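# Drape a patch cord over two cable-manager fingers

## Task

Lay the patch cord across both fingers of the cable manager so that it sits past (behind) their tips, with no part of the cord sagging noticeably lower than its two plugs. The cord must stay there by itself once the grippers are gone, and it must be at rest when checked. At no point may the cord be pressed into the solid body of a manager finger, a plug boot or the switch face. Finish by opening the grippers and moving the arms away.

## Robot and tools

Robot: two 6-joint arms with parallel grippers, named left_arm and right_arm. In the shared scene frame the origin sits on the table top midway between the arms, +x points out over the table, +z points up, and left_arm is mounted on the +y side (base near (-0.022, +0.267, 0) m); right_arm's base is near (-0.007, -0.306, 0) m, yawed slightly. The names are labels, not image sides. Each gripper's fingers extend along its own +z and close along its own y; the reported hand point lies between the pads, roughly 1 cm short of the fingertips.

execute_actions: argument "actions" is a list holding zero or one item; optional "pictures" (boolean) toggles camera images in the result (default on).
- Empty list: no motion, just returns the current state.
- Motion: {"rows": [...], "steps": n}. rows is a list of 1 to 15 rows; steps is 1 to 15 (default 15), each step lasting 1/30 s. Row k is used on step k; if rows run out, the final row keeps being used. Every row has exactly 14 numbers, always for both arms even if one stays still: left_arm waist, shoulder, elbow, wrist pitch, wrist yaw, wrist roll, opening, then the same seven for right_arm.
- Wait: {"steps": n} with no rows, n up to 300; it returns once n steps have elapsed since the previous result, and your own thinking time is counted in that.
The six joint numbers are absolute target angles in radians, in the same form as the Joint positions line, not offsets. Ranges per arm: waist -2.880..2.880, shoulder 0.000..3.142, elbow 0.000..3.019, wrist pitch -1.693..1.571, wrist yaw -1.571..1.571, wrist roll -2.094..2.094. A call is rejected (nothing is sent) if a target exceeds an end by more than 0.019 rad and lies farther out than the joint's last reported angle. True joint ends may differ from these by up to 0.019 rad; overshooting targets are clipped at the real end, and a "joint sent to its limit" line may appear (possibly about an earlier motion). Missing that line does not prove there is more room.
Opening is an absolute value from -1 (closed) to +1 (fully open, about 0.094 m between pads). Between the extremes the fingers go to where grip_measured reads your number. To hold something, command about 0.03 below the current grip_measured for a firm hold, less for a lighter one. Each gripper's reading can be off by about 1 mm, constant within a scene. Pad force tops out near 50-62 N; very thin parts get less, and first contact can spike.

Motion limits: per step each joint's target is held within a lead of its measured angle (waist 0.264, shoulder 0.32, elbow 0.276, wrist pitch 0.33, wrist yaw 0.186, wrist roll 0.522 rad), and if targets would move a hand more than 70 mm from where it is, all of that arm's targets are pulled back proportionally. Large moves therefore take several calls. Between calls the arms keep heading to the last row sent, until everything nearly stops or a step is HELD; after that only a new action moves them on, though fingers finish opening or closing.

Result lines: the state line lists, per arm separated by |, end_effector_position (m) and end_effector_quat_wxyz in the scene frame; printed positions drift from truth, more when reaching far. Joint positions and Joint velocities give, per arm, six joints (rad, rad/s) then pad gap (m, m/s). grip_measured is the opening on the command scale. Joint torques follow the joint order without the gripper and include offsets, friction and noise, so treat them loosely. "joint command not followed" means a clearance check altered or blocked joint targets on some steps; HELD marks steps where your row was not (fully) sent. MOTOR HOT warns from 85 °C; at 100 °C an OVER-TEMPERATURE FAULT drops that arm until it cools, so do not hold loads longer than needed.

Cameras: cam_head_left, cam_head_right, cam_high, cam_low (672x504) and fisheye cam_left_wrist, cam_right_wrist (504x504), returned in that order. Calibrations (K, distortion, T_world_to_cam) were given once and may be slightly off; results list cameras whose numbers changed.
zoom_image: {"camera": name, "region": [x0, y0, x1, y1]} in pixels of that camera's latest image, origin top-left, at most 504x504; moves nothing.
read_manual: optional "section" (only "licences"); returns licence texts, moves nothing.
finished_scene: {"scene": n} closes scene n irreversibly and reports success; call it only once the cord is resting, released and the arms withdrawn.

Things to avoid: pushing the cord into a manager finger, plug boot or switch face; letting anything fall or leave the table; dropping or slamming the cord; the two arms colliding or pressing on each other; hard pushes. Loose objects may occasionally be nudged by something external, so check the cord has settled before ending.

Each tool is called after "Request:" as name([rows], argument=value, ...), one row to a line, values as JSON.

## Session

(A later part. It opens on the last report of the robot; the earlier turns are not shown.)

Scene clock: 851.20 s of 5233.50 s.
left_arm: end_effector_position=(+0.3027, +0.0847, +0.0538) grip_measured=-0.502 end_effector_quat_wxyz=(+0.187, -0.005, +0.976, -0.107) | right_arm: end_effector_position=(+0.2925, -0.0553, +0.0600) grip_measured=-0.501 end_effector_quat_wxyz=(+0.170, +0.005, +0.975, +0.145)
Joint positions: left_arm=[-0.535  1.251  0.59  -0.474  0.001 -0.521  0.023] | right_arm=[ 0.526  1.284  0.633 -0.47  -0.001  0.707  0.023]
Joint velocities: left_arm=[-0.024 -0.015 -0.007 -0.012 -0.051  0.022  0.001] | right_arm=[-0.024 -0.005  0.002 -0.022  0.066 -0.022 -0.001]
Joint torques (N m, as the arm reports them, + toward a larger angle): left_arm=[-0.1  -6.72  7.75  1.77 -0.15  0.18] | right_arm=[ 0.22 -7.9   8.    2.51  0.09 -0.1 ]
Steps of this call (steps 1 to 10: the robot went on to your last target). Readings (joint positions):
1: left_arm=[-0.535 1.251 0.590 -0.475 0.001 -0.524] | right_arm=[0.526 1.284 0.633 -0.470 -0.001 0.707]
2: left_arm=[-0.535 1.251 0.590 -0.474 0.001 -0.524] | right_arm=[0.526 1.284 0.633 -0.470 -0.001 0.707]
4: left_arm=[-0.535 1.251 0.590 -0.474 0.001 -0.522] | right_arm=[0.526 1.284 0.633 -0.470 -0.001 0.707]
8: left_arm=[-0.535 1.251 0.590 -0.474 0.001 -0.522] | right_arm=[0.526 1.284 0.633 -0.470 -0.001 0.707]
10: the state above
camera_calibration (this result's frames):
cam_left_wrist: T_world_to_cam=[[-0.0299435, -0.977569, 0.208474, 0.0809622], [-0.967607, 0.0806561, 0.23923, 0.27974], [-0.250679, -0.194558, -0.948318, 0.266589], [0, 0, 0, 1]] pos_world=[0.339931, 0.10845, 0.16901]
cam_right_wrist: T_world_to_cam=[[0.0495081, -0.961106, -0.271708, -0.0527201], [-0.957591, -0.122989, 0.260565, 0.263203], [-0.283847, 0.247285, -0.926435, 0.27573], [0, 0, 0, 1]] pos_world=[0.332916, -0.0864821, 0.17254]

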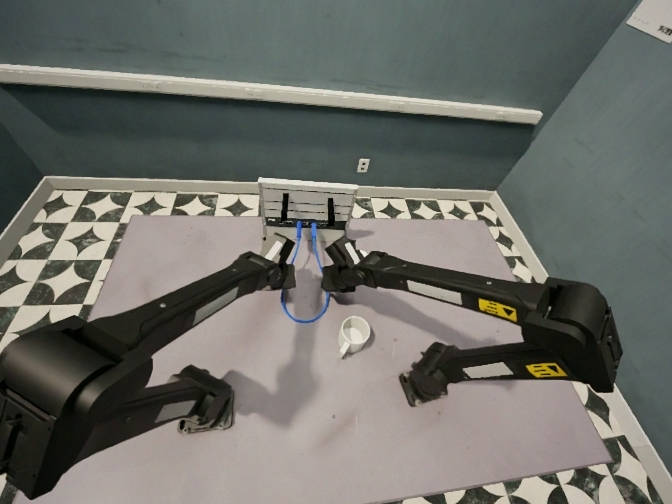

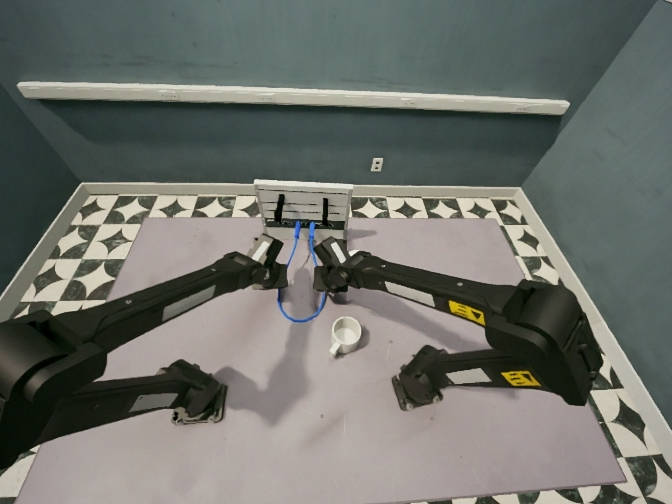

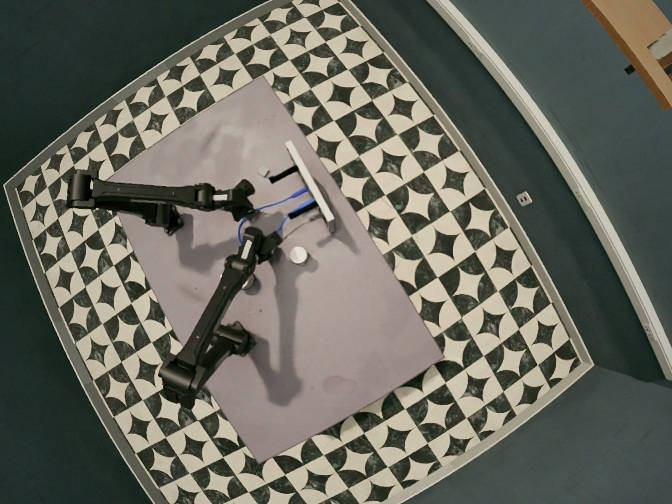

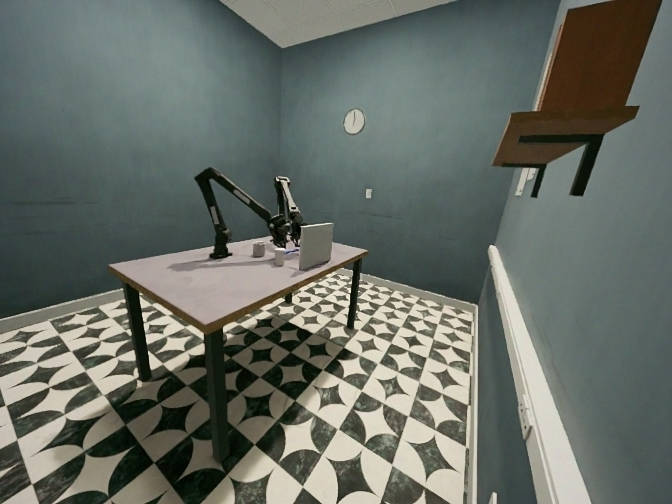

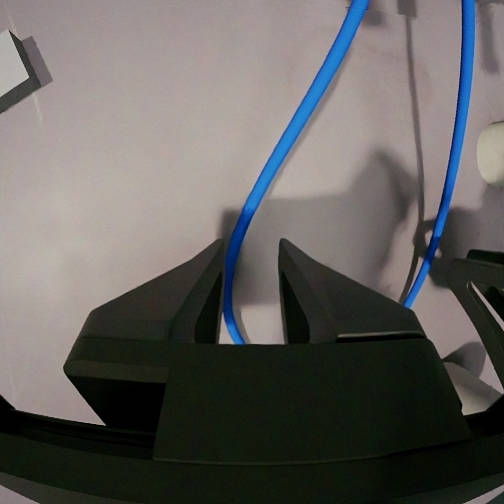

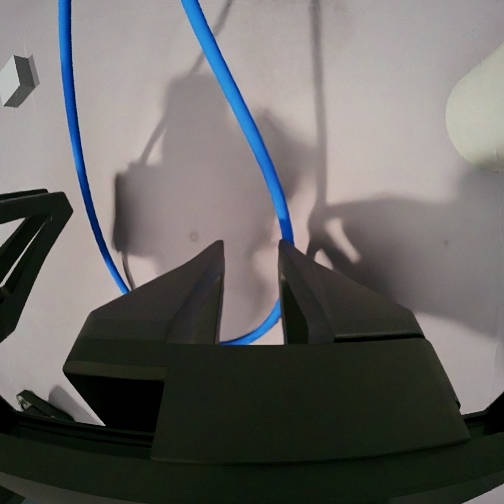

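Request:
execute_actions([
  {"rows":[[-0.545,1.26,0.575,-0.475,0,-0.52,-0.4,0.527,1.30,0.615,-0.475,0,0.697,-0.4],[-0.55,1.27,0.555,-0.472,0,-0.52,-0.3,0.527,1.315,0.595,-0.47,0,0.697,-0.3],[-0.55,1.27,0.555,-0.472,0,-0.52,-0.3,0.527,1.315,0.595,-0.47,0,0.697,-0.3],[-0.55,1.27,0.555,-0.472,0,-0.52,-0.3,0.527,1.315,0.595,-0.47,0,0.697,-0.3],[-0.55,1.28,0.55,-0.458,0,-0.52,-0.3,0.527,1.325,0.59,-0.456,0,0.697,-0.3],[-0.55,1.29,0.546,-0.444,0,-0.52,-0.3,0.527,1.334,0.586,-0.442,0,0.697,-0.3],[-0.55,1.30,0.541,-0.43,0,-0.52,-0.3,0.527,1.343,0.581,-0.428,0,0.697,-0.3],[-0.55,1.31,0.537,-0.416,0,-0.52,-0.3,0.527,1.352,0.577,-0.414,0,0.697,-0.3],[-0.55,1.32,0.532,-0.40,0,-0.52,-0.3,0.527,1.362,0.572,-0.40,0,0.697,-0.3],[-0.55,1.33,0.528,-0.385,0,-0.52,-0.3,0.527,1.371,0.568,-0.385,0,0.697,-0.3],[-0.55,1.338,0.523,-0.37,0,-0.52,-0.3,0.527,1.38,0.563,-0.37,0,0.697,-0.3],[-0.55,1.342,0.52,-0.355,0,-0.52,-0.3,0.527,1.385,0.56,-0.355,0,0.697,-0.3]],"steps":15},
], pictures=false)

Request:
execute_actions([
  {"steps":15},
])

Scene clock: 866.07 s of 5233.50 s.
left_arm: end_effector_position=(+0.2865, +0.0935, +0.0085) grip_measured=-0.302 end_effector_quat_wxyz=(+0.163, -0.005, +0.982, -0.093) | right_arm: end_effector_position=(+0.2762, -0.0690, +0.0091) grip_measured=-0.302 end_effector_quat_wxyz=(+0.141, +0.005, +0.983, +0.120)
Joint positions: left_arm=[-0.535  1.339  0.526 -0.381  0.001 -0.521  0.033] | right_arm=[ 0.526  1.38   0.569 -0.386 -0.001  0.707  0.033]
Joint velocities: left_arm=[-0.005  0.054 -0.042  0.071 -0.022  0.037 -0.   ] | right_arm=[ 0.005 -0.015 -0.007  0.105  0.007 -0.051 -0.   ]
Joint torques (N m, as the arm reports them, + toward a larger angle): left_arm=[-1.52 -8.16  7.11  1.56 -0.15  0.04] | right_arm=[ 0.94 -8.64  6.89  2.54  0.09 -0.07]
Steps of this call (steps 1 to 15: the robot went on to your last target; steps 16 to 90: nothing new was sent; then 11.37 s passed at rest; steps 91 to 105: all 15 steps of this action). Readings (joint positions):
91: left_arm=[-0.535 1.251 0.589 -0.474 0.001 -0.521] | right_arm=[0.526 1.284 0.632 -0.470 -0.001 0.707]
92: left_arm=[-0.535 1.251 0.586 -0.474 0.001 -0.521] | right_arm=[0.526 1.285 0.629 -0.470 -0.001 0.707]
94: left_arm=[-0.535 1.252 0.574 -0.474 0.001 -0.521] | right_arm=[0.526 1.289 0.618 -0.470 -0.001 0.707]
98: left_arm=[-0.535 1.276 0.552 -0.456 0.001 -0.521] | right_arm=[0.526 1.317 0.594 -0.457 -0.001 0.707]
105: the state above

Scene clock: 866.57 s of 5233.50 s.
left_arm: end_effector_position=(+0.2872, +0.0931, +0.0085) grip_measured=-0.302 end_effector_quat_wxyz=(+0.165, -0.005, +0.982, -0.094) | right_arm: end_effector_position=(+0.2776, -0.0678, +0.0099) grip_measured=-0.302 end_effector_quat_wxyz=(+0.144, +0.005, +0.982, +0.123)
Joint positions: left_arm=[-0.535  1.34   0.524 -0.373  0.001 -0.521  0.033] | right_arm=[ 0.526  1.38   0.569 -0.377 -0.001  0.707  0.033]
Joint velocities: left_arm=[-0.005  0.005  0.002 -0.007 -0.007  0.022 -0.001] | right_arm=[-0.005 -0.005 -0.012 -0.002  0.007 -0.037  0.001]
Joint torques (N m, as the arm reports them, + toward a larger angle): left_arm=[-1.58 -7.18  6.79  1.69 -0.15  0.05] | right_arm=[ 0.19 -8.73  6.91  2.31  0.08 -0.07]
Steps of this call (steps 1 to 15: the robot went on to your last target). Readings (joint positions):
1: left_arm=[-0.535 1.340 0.525 -0.379 0.001 -0.521] | right_arm=[0.526 1.380 0.569 -0.381 -0.001 0.707]
2: left_arm=[-0.535 1.340 0.524 -0.378 0.001 -0.521] | right_arm=[0.526 1.380 0.569 -0.378 -0.001 0.707]
4: left_arm=[-0.535 1.340 0.524 -0.374 0.001 -0.521] | right_arm=[0.526 1.380 0.569 -0.377 -0.001 0.707]
8: left_arm=[-0.535 1.340 0.524 -0.373 0.001 -0.521] | right_arm=[0.526 1.380 0.569 -0.377 -0.001 0.707]
15: the state above
All arms were judged still, so your last target was given up. Only a new action makes them travel on or press farther. Fingers that are still opening or closing keep moving.
camera_calibration (this result's frames):
cam_left_wrist: T_world_to_cam=[[-0.0219665, -0.982656, 0.184132, 0.0964809], [-0.955397, 0.0748869, 0.285672, 0.271559], [-0.294506, -0.169644, -0.940472, 0.23164], [0, 0, 0, 1]] pos_world=[0.329785, 0.113768, 0.122509]
cam_right_wrist: T_world_to_cam=[[0.0363336, -0.972146, -0.231544, -0.0750617], [-0.942512, -0.110354, 0.315426, 0.256631], [-0.332192, 0.206772, -0.920268, 0.238765], [0, 0, 0, 1]] pos_world=[0.323921, -0.0940207, 0.121399]

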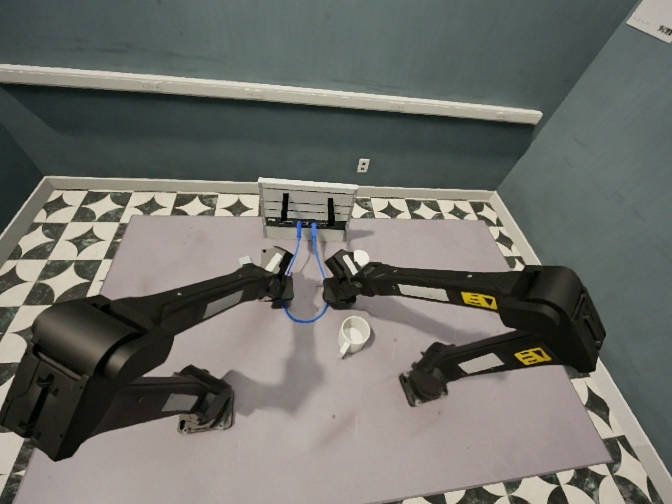

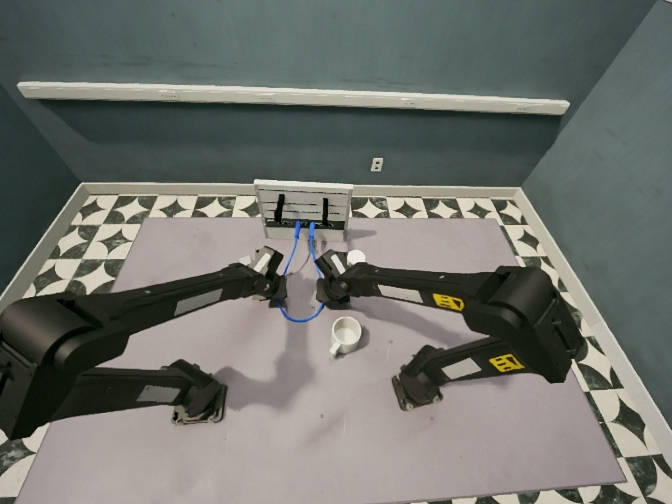

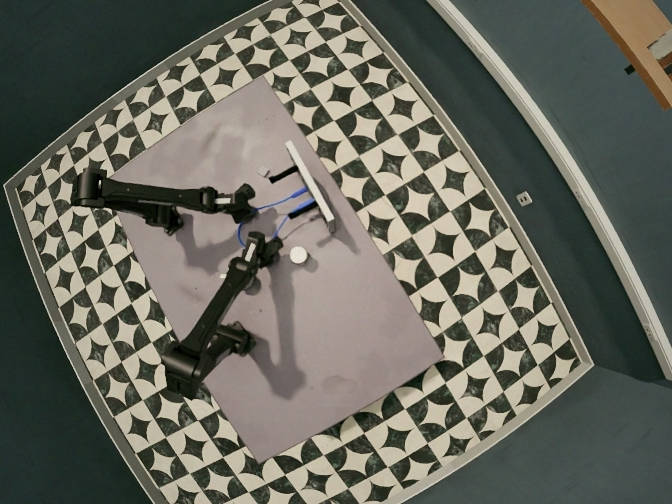

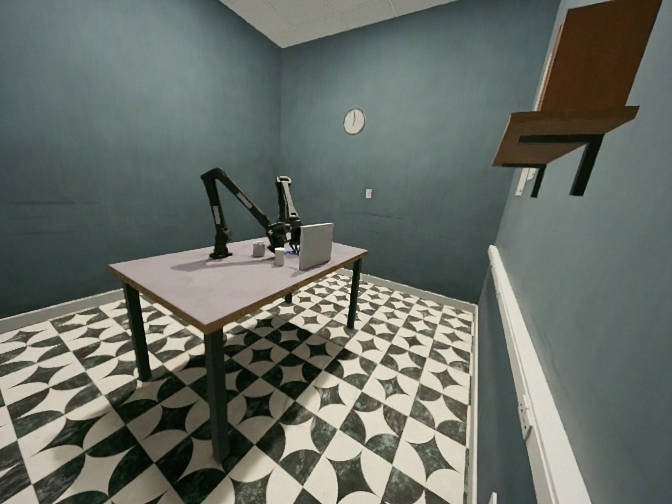

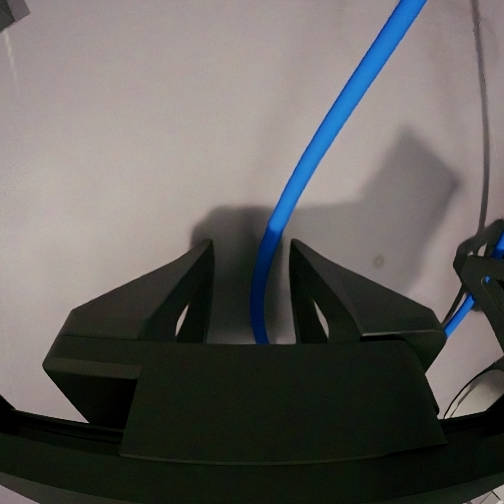

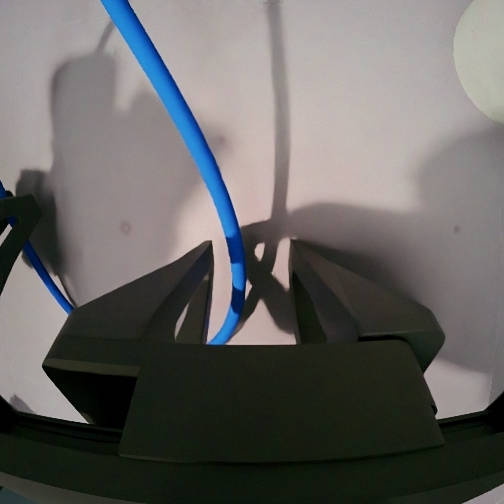

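Close.

Request:
execute_actions([
  {"rows":[[-0.535,1.34,0.524,-0.373,0,-0.52,-0.5,0.526,1.38,0.569,-0.377,0,0.707,-0.5],[-0.535,1.34,0.524,-0.373,0,-0.52,-0.7,0.526,1.38,0.569,-0.377,0,0.707,-0.7],[-0.535,1.34,0.524,-0.373,0,-0.52,-0.85,0.526,1.38,0.569,-0.377,0,0.707,-0.85],[-0.535,1.34,0.524,-0.373,0,-0.52,-0.95,0.526,1.38,0.569,-0.377,0,0.707,-0.965]],"steps":15},
])

Scene clock: 873.33 s of 5233.50 s.
left_arm: end_effector_position=(+0.2872, +0.0931, +0.0085) grip_measured=-0.914 end_effector_quat_wxyz=(+0.165, -0.005, +0.982, -0.094) | right_arm: end_effector_position=(+0.2776, -0.0678, +0.0099) grip_measured=-0.917 end_effector_quat_wxyz=(+0.144, +0.005, +0.982, +0.123)
Joint positions: left_arm=[-0.535  1.34   0.524 -0.373  0.001 -0.521  0.004] | right_arm=[ 0.526  1.38   0.569 -0.377 -0.001  0.707  0.004]
Joint velocities: left_arm=[-0.005 -0.005 -0.007 -0.012  0.037 -0.051  0.001] | right_arm=[-0.015 -0.015 -0.017 -0.027  0.022 -0.022  0.   ]
Joint torques (N m, as the arm reports them, + toward a larger angle): left_arm=[-0.32 -6.88  7.3   1.03 -0.15  0.06] | right_arm=[ 0.29 -8.75  7.68  1.4   0.1   0.02]
Steps of this call (steps 1 to 90: nothing new was sent; then 3.27 s passed at rest; steps 91 to 105: all 15 steps of this action). Readings (joint positions):
91: left_arm=[-0.535 1.340 0.524 -0.373 0.001 -0.521] | right_arm=[0.526 1.380 0.569 -0.377 -0.001 0.707]
92: left_arm=[-0.535 1.340 0.524 -0.373 0.001 -0.521] | right_arm=[0.526 1.380 0.569 -0.377 -0.001 0.707]
94: left_arm=[-0.535 1.340 0.524 -0.373 0.001 -0.521] | right_arm=[0.526 1.380 0.569 -0.377 -0.001 0.707]
98: left_arm=[-0.535 1.340 0.524 -0.373 0.001 -0.521] | right_arm=[0.526 1.380 0.569 -0.377 -0.001 0.707]
105: the state above
camera_calibration (this result's frames):
cam_left_wrist: T_world_to_cam=[[-0.0219665, -0.982656, 0.184132, 0.0964809], [-0.955397, 0.0748869, 0.285672, 0.271559], [-0.294506, -0.169644, -0.940472, 0.23164], [0, 0, 0, 1]] pos_world=[0.329785, 0.113768, 0.122509]
cam_right_wrist: T_world_to_cam=[[0.0363336, -0.972146, -0.231544, -0.0750617], [-0.942512, -0.110354, 0.315426, 0.256631], [-0.332192, 0.206772, -0.920268, 0.238765], [0, 0, 0, 1]] pos_world=[0.323921, -0.0940207, 0.121399]

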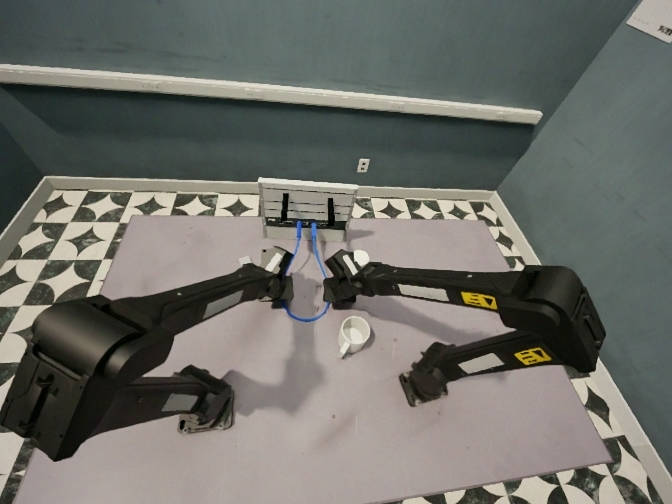

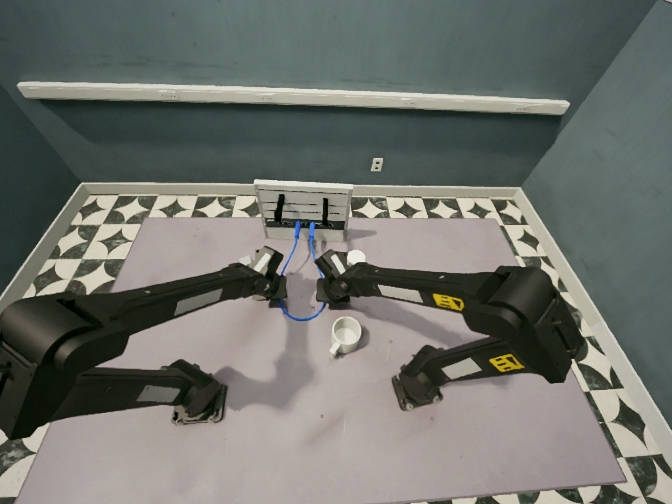

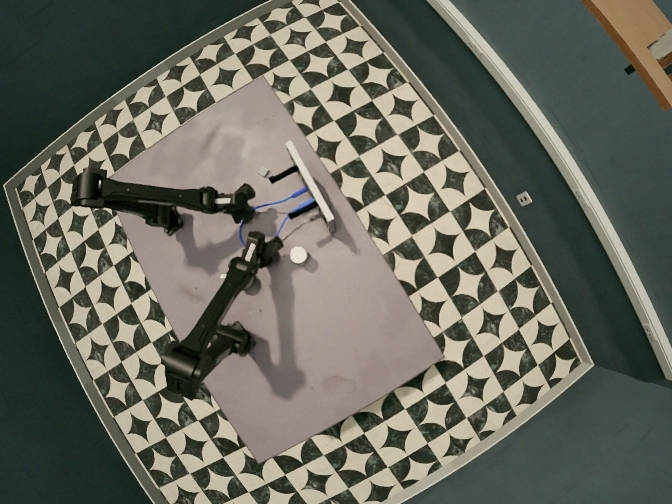

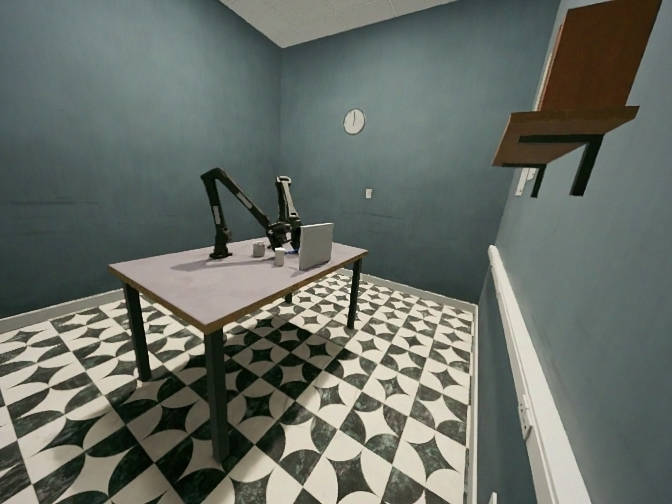

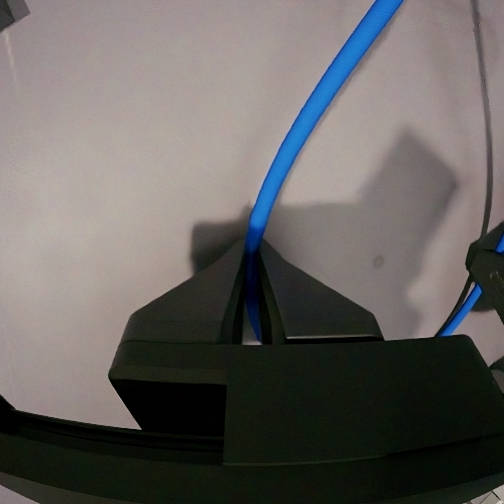

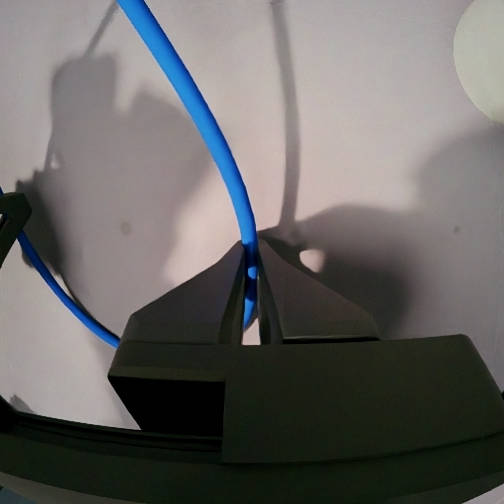

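Request:
execute_actions([
  {"rows":[[-0.53,1.335,0.57,-0.40,0,-0.55,-0.95,0.52,1.373,0.61,-0.40,0,0.74,-0.955],[-0.525,1.33,0.60,-0.435,0,-0.59,-0.95,0.51,1.367,0.64,-0.435,0,0.78,-0.955],[-0.52,1.326,0.63,-0.47,0,-0.63,-0.95,0.50,1.361,0.667,-0.47,0,0.82,-0.955],[-0.514,1.322,0.66,-0.505,0,-0.67,-0.95,0.49,1.355,0.693,-0.505,0,0.86,-0.955],[-0.508,1.318,0.69,-0.54,0,-0.71,-0.95,0.479,1.349,0.72,-0.54,0,0.90,-0.955],[-0.502,1.314,0.72,-0.575,0,-0.75,-0.95,0.468,1.343,0.746,-0.575,0,0.94,-0.955],[-0.496,1.311,0.75,-0.61,0,-0.79,-0.95,0.457,1.337,0.772,-0.61,0,0.98,-0.955],[-0.49,1.308,0.78,-0.645,0,-0.83,-0.95,0.446,1.331,0.798,-0.645,0,1.02,-0.955],[-0.484,1.305,0.81,-0.68,0,-0.87,-0.95,0.435,1.325,0.824,-0.68,0,1.06,-0.955],[-0.478,1.302,0.84,-0.715,0,-0.91,-0.95,0.424,1.32,0.85,-0.715,0,1.10,-0.955],[-0.472,1.299,0.865,-0.75,0,-0.95,-0.95,0.413,1.315,0.876,-0.75,0,1.14,-0.955],[-0.466,1.296,0.89,-0.785,0,-0.99,-0.95,0.402,1.31,0.90,-0.785,0,1.18,-0.955],[-0.46,1.293,0.91,-0.815,0,-1.03,-0.95,0.391,1.305,0.92,-0.815,0,1.22,-0.955],[-0.455,1.29,0.93,-0.845,0,-1.07,-0.95,0.38,1.30,0.94,-0.845,0,1.26,-0.955],[-0.45,1.288,0.945,-0.87,0,-1.1,-0.95,0.37,1.296,0.955,-0.87,0,1.3,-0.955]],"steps":15},
], pictures=false)

Request:
execute_actions([
  {"steps":15},
])

Scene clock: 903.47 s of 5233.50 s.
left_arm: end_effector_position=(+0.3562, +0.0856, +0.1279) grip_measured=-0.913 end_effector_quat_wxyz=(+0.135, -0.240, +0.955, -0.113) | right_arm: end_effector_position=(+0.3376, -0.0863, +0.1034) grip_measured=-0.917 end_effector_quat_wxyz=(+0.098, +0.270, +0.952, +0.111)
Joint positions: left_arm=[-0.471  1.298  0.88  -0.799  0.001 -0.938  0.004] | right_arm=[ 0.396  1.331  0.852 -0.795 -0.001  1.12   0.004]
Joint velocities: left_arm=[ 0.171 -0.171  0.613 -0.823  0.022 -0.989  0.   ] | right_arm=[-0.357 -0.23   0.711 -0.906 -0.081  1.136 -0.   ]
Joint torques (N m, as the arm reports them, + toward a larger angle): left_arm=[ 0.46 -9.32 11.04  0.74 -0.14 -0.05] | right_arm=[ -0.45 -11.21  14.91   1.03   0.03   0.12]
Steps of this call (steps 1 to 15: the robot went on to your last target; steps 16 to 90: nothing new was sent; then 26.63 s passed at rest; steps 91 to 105: all 15 steps of this action). Readings (joint positions):
91: left_arm=[-0.535 1.340 0.525 -0.376 0.001 -0.524] | right_arm=[0.526 1.380 0.569 -0.378 -0.001 0.711]
92: left_arm=[-0.535 1.340 0.530 -0.388 0.001 -0.534] | right_arm=[0.525 1.380 0.571 -0.387 -0.001 0.721]
94: left_arm=[-0.535 1.340 0.558 -0.440 0.001 -0.570] | right_arm=[0.517 1.380 0.591 -0.434 -0.001 0.758]
98: left_arm=[-0.519 1.335 0.667 -0.574 0.001 -0.685] | right_arm=[0.476 1.375 0.675 -0.565 -0.001 0.871]
105: the state above

Scene clock: 903.97 s of 5233.50 s.
left_arm: end_effector_position=(+0.3584, +0.0904, +0.1466) grip_measured=-0.913 end_effector_quat_wxyz=(+0.126, -0.314, +0.933, -0.121) | right_arm: end_effector_position=(+0.3517, -0.0923, +0.1383) grip_measured=-0.917 end_effector_quat_wxyz=(+0.102, +0.359, +0.919, +0.131)
Joint positions: left_arm=[-0.458  1.278  0.916 -0.857  0.001 -1.084  0.004] | right_arm=[ 0.367  1.292  0.91  -0.855 -0.     1.283  0.004]
Joint velocities: left_arm=[-0.015  0.005  0.017 -0.002 -0.037  0.007 -0.001] | right_arm=[ 0.005 -0.005  0.002  0.002 -0.007 -0.007  0.001]
Joint torques (N m, as the arm reports them, + toward a larger angle): left_arm=[ 0.04 -7.37 11.44  0.46 -0.19  0.03] | right_arm=[ 0.23 -9.31 13.76  0.64  0.05  0.1 ]
Steps of this call (steps 1 to 15: the robot went on to your last target). Readings (joint positions):
1: left_arm=[-0.465 1.291 0.897 -0.821 0.001 -0.969] | right_arm=[0.385 1.324 0.874 -0.819 -0.001 1.155]
2: left_arm=[-0.461 1.286 0.909 -0.834 0.001 -0.993] | right_arm=[0.376 1.315 0.890 -0.833 -0.001 1.182]
4: left_arm=[-0.458 1.278 0.916 -0.845 0.001 -1.028] | right_arm=[0.367 1.301 0.907 -0.844 -0.000 1.221]
8: left_arm=[-0.458 1.278 0.916 -0.857 0.001 -1.064] | right_arm=[0.367 1.292 0.910 -0.853 -0.000 1.261]
15: the state above
camera_calibration (this result's frames):
cam_left_wrist: T_world_to_cam=[[0.555919, -0.774241, 0.302498, -0.173339], [-0.80604, -0.413187, 0.423763, 0.270645], [-0.203107, -0.479404, -0.853768, 0.364511], [0, 0, 0, 1]] pos_world=[0.388548, 0.152369, 0.248953]
cam_right_wrist: T_world_to_cam=[[-0.625612, -0.718323, -0.304338, 0.194457], [-0.752392, 0.452451, 0.478743, 0.245713], [-0.206194, 0.528488, -0.823519, 0.358595], [0, 0, 0, 1]] pos_world=[0.380468, -0.161003, 0.236857]

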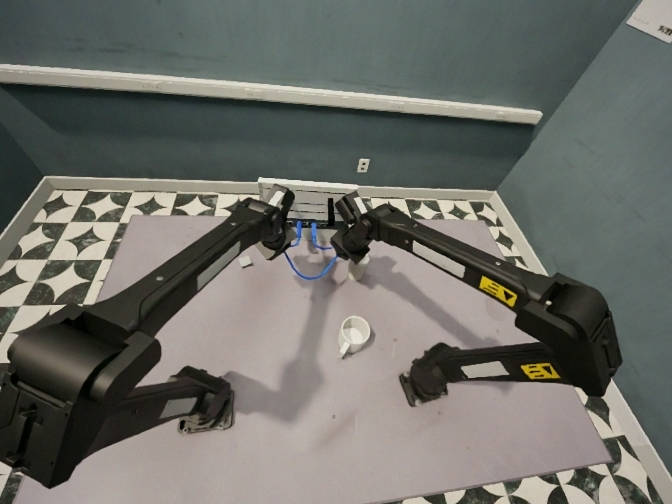

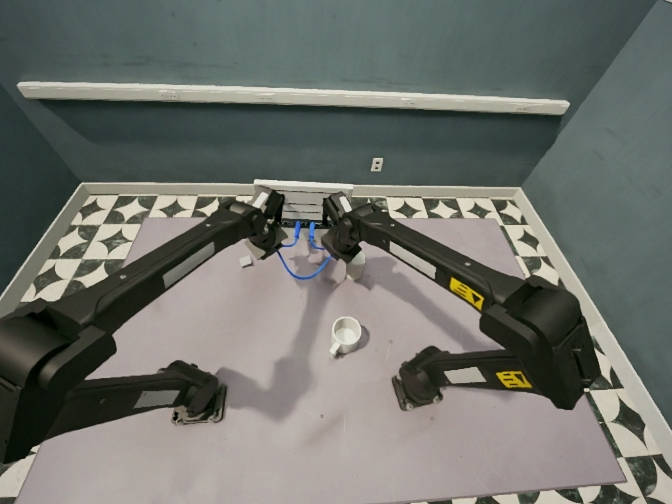

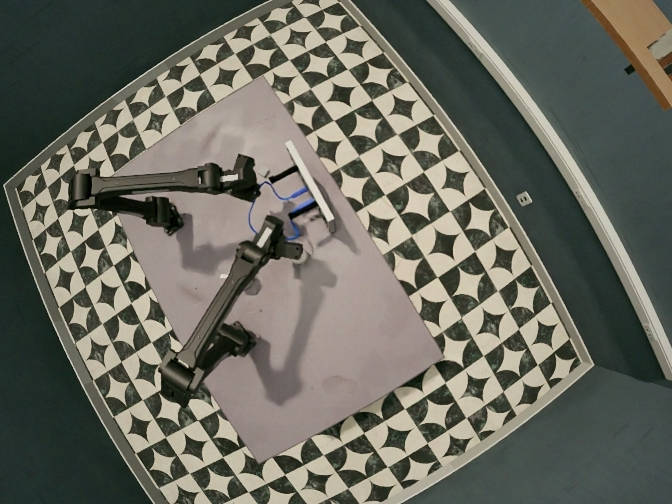

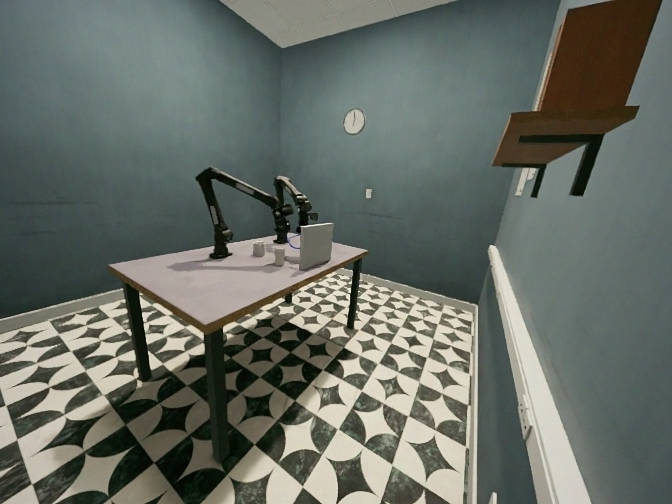

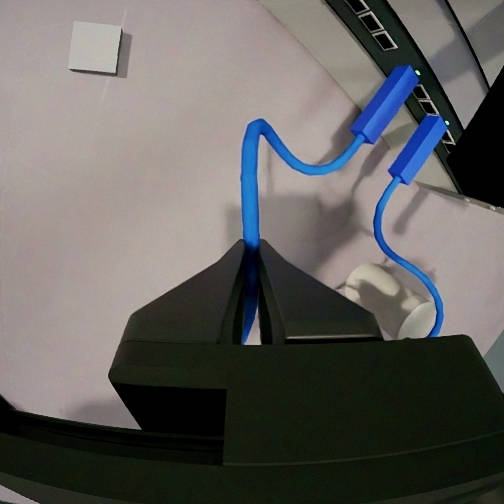

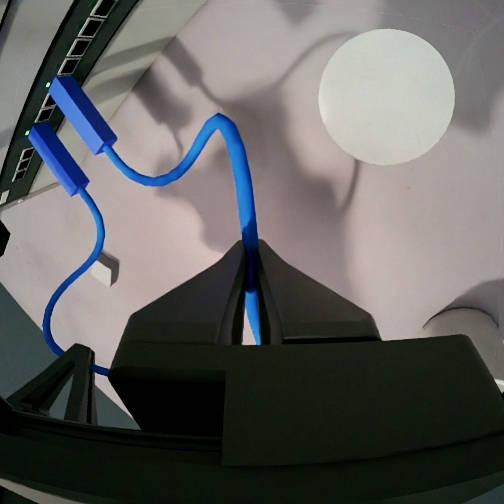

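Request:
execute_actions([
  {"rows":[[-0.452,1.285,0.97,-0.885,0,-1.14,-0.95,0.36,1.297,0.98,-0.885,0,1.34,-0.955],[-0.447,1.29,1.0,-0.915,0,-1.2,-0.95,0.352,1.302,1.01,-0.915,0,1.39,-0.955],[-0.442,1.297,1.03,-0.945,0,-1.26,-0.95,0.344,1.308,1.04,-0.945,0,1.44,-0.955],[-0.437,1.305,1.06,-0.975,0,-1.32,-0.95,0.336,1.315,1.07,-0.975,0,1.49,-0.955],[-0.432,1.313,1.09,-1.005,0,-1.38,-0.95,0.328,1.322,1.10,-1.005,0,1.54,-0.955],[-0.427,1.322,1.12,-1.035,0,-1.44,-0.95,0.32,1.33,1.13,-1.035,0,1.59,-0.955],[-0.422,1.331,1.15,-1.065,0,-1.5,-0.95,0.312,1.338,1.16,-1.065,0,1.64,-0.955],[-0.416,1.34,1.18,-1.095,0,-1.55,-0.95,0.304,1.346,1.19,-1.095,0,1.69,-0.955],[-0.41,1.35,1.21,-1.125,0,-1.6,-0.95,0.296,1.354,1.22,-1.125,0,1.73,-0.955],[-0.405,1.36,1.24,-1.155,0,-1.65,-0.95,0.288,1.362,1.25,-1.155,0,1.77,-0.955],[-0.40,1.37,1.27,-1.185,0,-1.69,-0.95,0.28,1.37,1.28,-1.185,0,1.81,-0.955],[-0.394,1.38,1.30,-1.215,0,-1.73,-0.95,0.273,1.379,1.315,-1.215,0,1.84,-0.955],[-0.388,1.39,1.335,-1.245,0,-1.76,-0.95,0.267,1.388,1.35,-1.245,0,1.87,-0.955],[-0.383,1.40,1.37,-1.27,0,-1.79,-0.95,0.261,1.396,1.385,-1.27,0,1.89,-0.955],[-0.378,1.407,1.40,-1.295,0,-1.81,-0.95,0.255,1.403,1.415,-1.295,0,1.91,-0.955]],"steps":15},
], pictures=false)

Request:
execute_actions([
  {"steps":25},
])

Request:
zoom_image(camera="cam_head_right", region=[230, 170, 380, 260])

Scene clock: 922.90 s of 5233.50 s.
left_arm: end_effector_position=(+0.4019, +0.0928, +0.2341) grip_measured=-0.913 end_effector_quat_wxyz=(+0.057, -0.586, +0.802, -0.102) | right_arm: end_effector_position=(+0.4067, -0.1055, +0.2413) grip_measured=-0.917 end_effector_quat_wxyz=(+0.050, +0.609, +0.783, +0.117)
Joint positions: left_arm=[-0.41   1.393  1.282 -1.226  0.01  -1.65   0.004] | right_arm=[ 0.275  1.382  1.288 -1.221 -0.015  1.771  0.004]
Joint velocities: left_arm=[ 0.024  0.493  0.647 -0.735 -0.007 -0.974 -0.   ] | right_arm=[-0.015  0.405  0.72  -0.579 -0.271  0.842  0.001]
Joint torques (N m, as the arm reports them, + toward a larger angle): left_arm=[  2.54 -12.6   15.64   0.32  -0.54   0.  ] | right_arm=[ -2.26 -11.89  17.68  -0.08   1.05   0.14]
Steps of this call (steps 1 to 15: the robot went on to your last target; steps 16 to 160: nothing new was sent; then 13.10 s passed at rest; steps 161 to 175: all 15 steps of this action). Readings (joint positions):
161: left_arm=[-0.458 1.278 0.916 -0.861 0.001 -1.095] | right_arm=[0.367 1.292 0.910 -0.858 -0.000 1.296]
162: left_arm=[-0.458 1.278 0.920 -0.873 0.001 -1.112] | right_arm=[0.366 1.293 0.914 -0.870 -0.000 1.311]
164: left_arm=[-0.457 1.285 0.947 -0.920 0.001 -1.171] | right_arm=[0.360 1.297 0.936 -0.916 -0.000 1.361]
168: left_arm=[-0.444 1.317 1.066 -1.031 0.001 -1.344] | right_arm=[0.329 1.325 1.050 -1.030 -0.000 1.508]
175: the state above

Scene clock: 923.73 s of 5233.50 s.
left_arm: end_effector_position=(+0.4066, +0.0955, +0.2325) grip_measured=-0.913 end_effector_quat_wxyz=(+0.038, -0.649, +0.755, -0.084) | right_arm: end_effector_position=(+0.4112, -0.1076, +0.2357) grip_measured=-0.918 end_effector_quat_wxyz=(+0.034, +0.662, +0.743, +0.092)
Joint positions: left_arm=[-0.401  1.432  1.325 -1.279  0.01  -1.797  0.004] | right_arm=[ 0.269  1.428  1.328 -1.275 -0.009  1.897  0.004]
Joint velocities: left_arm=[-0.015 -0.005  0.007  0.007 -0.037  0.007  0.   ] | right_arm=[-0.005 -0.005 -0.017  0.007  0.022  0.007 -0.001]
Joint torques (N m, as the arm reports them, + toward a larger angle): left_arm=[  1.71 -13.26  15.39   0.    -0.51  -0.04] | right_arm=[ -0.75 -13.7   18.04   0.21   0.39   0.15]
Steps of this call (steps 1 to 25: the robot went on to your last target). Readings (joint positions):
1: left_arm=[-0.409 1.409 1.301 -1.246 0.011 -1.679] | right_arm=[0.275 1.397 1.307 -1.237 -0.019 1.796]
2: left_arm=[-0.408 1.421 1.314 -1.258 0.011 -1.703] | right_arm=[0.275 1.411 1.319 -1.248 -0.017 1.816]
4: left_arm=[-0.405 1.432 1.324 -1.270 0.010 -1.737] | right_arm=[0.273 1.426 1.326 -1.264 -0.010 1.846]
8: left_arm=[-0.401 1.432 1.325 -1.278 0.010 -1.773] | right_arm=[0.269 1.428 1.328 -1.275 -0.009 1.877]
25: the state above
camera_calibration (this result's frames):
cam_left_wrist: T_world_to_cam=[[0.973936, -0.144887, 0.174517, -0.42251], [-0.223017, -0.752034, 0.620249, 0.0248437], [0.0413761, -0.643003, -0.764745, 0.345579], [0, 0, 0, 1]] pos_world=[0.40274, 0.179675, 0.322605]
cam_right_wrist: T_world_to_cam=[[-0.977401, -0.119888, -0.17411, 0.428672], [-0.204301, 0.747283, 0.63232, 0.0209357], [0.0543021, 0.653601, -0.754889, 0.349394], [0, 0, 0, 1]] pos_world=[0.404289, -0.192617, 0.325152]

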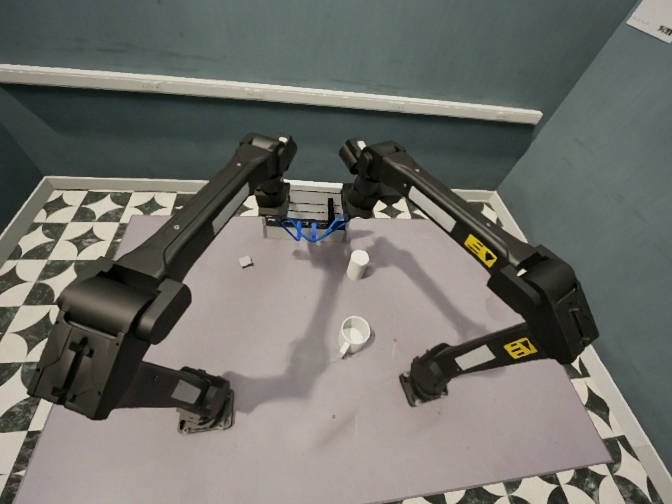

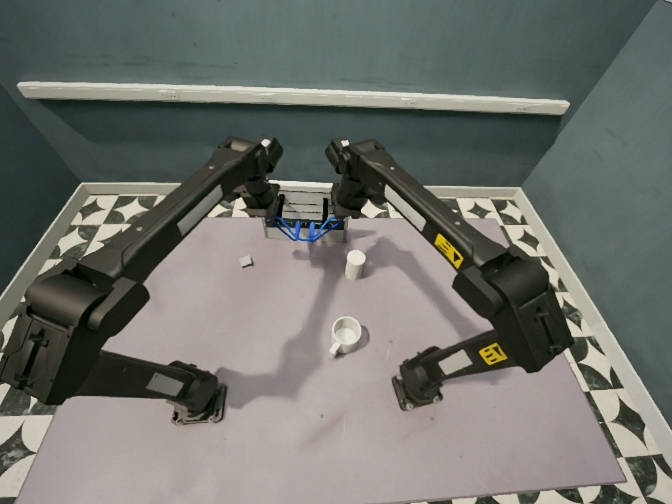

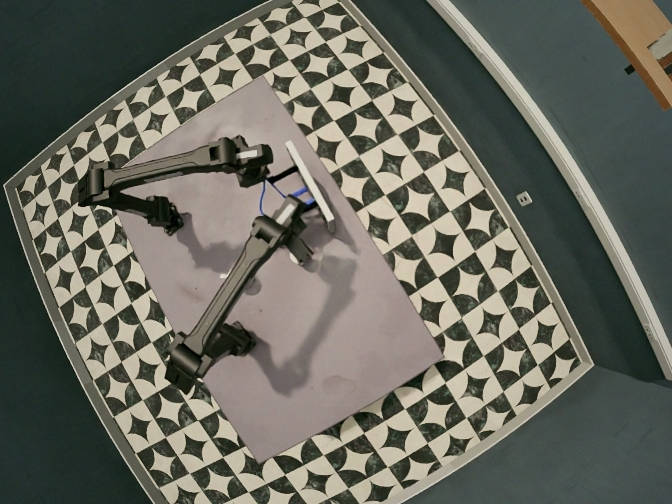

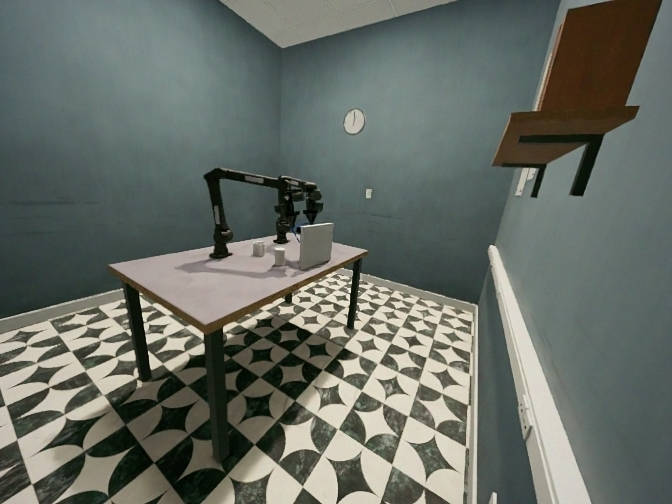

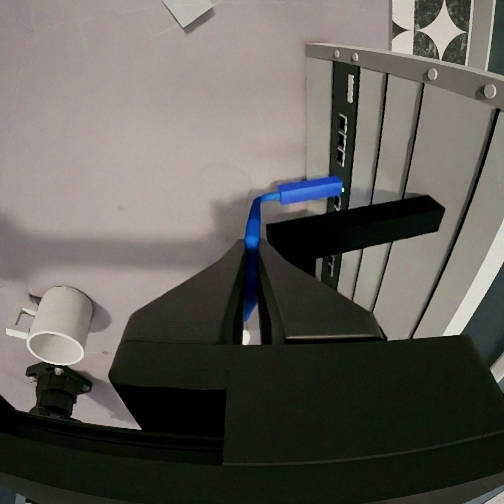

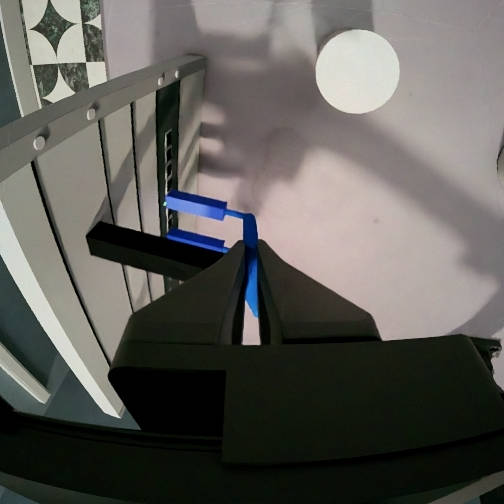

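Region (230, 170, 380, 260) of cam_head_right's 672x504 image, scaled by 3.360, with more detail than that image has; it fills the top 302 rows of this view, and the rest is white.

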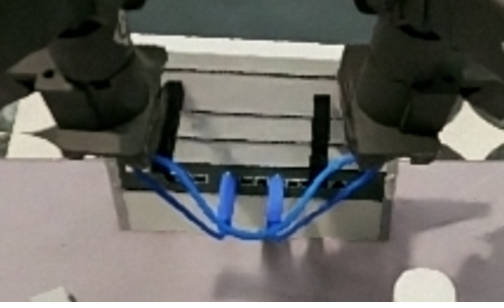

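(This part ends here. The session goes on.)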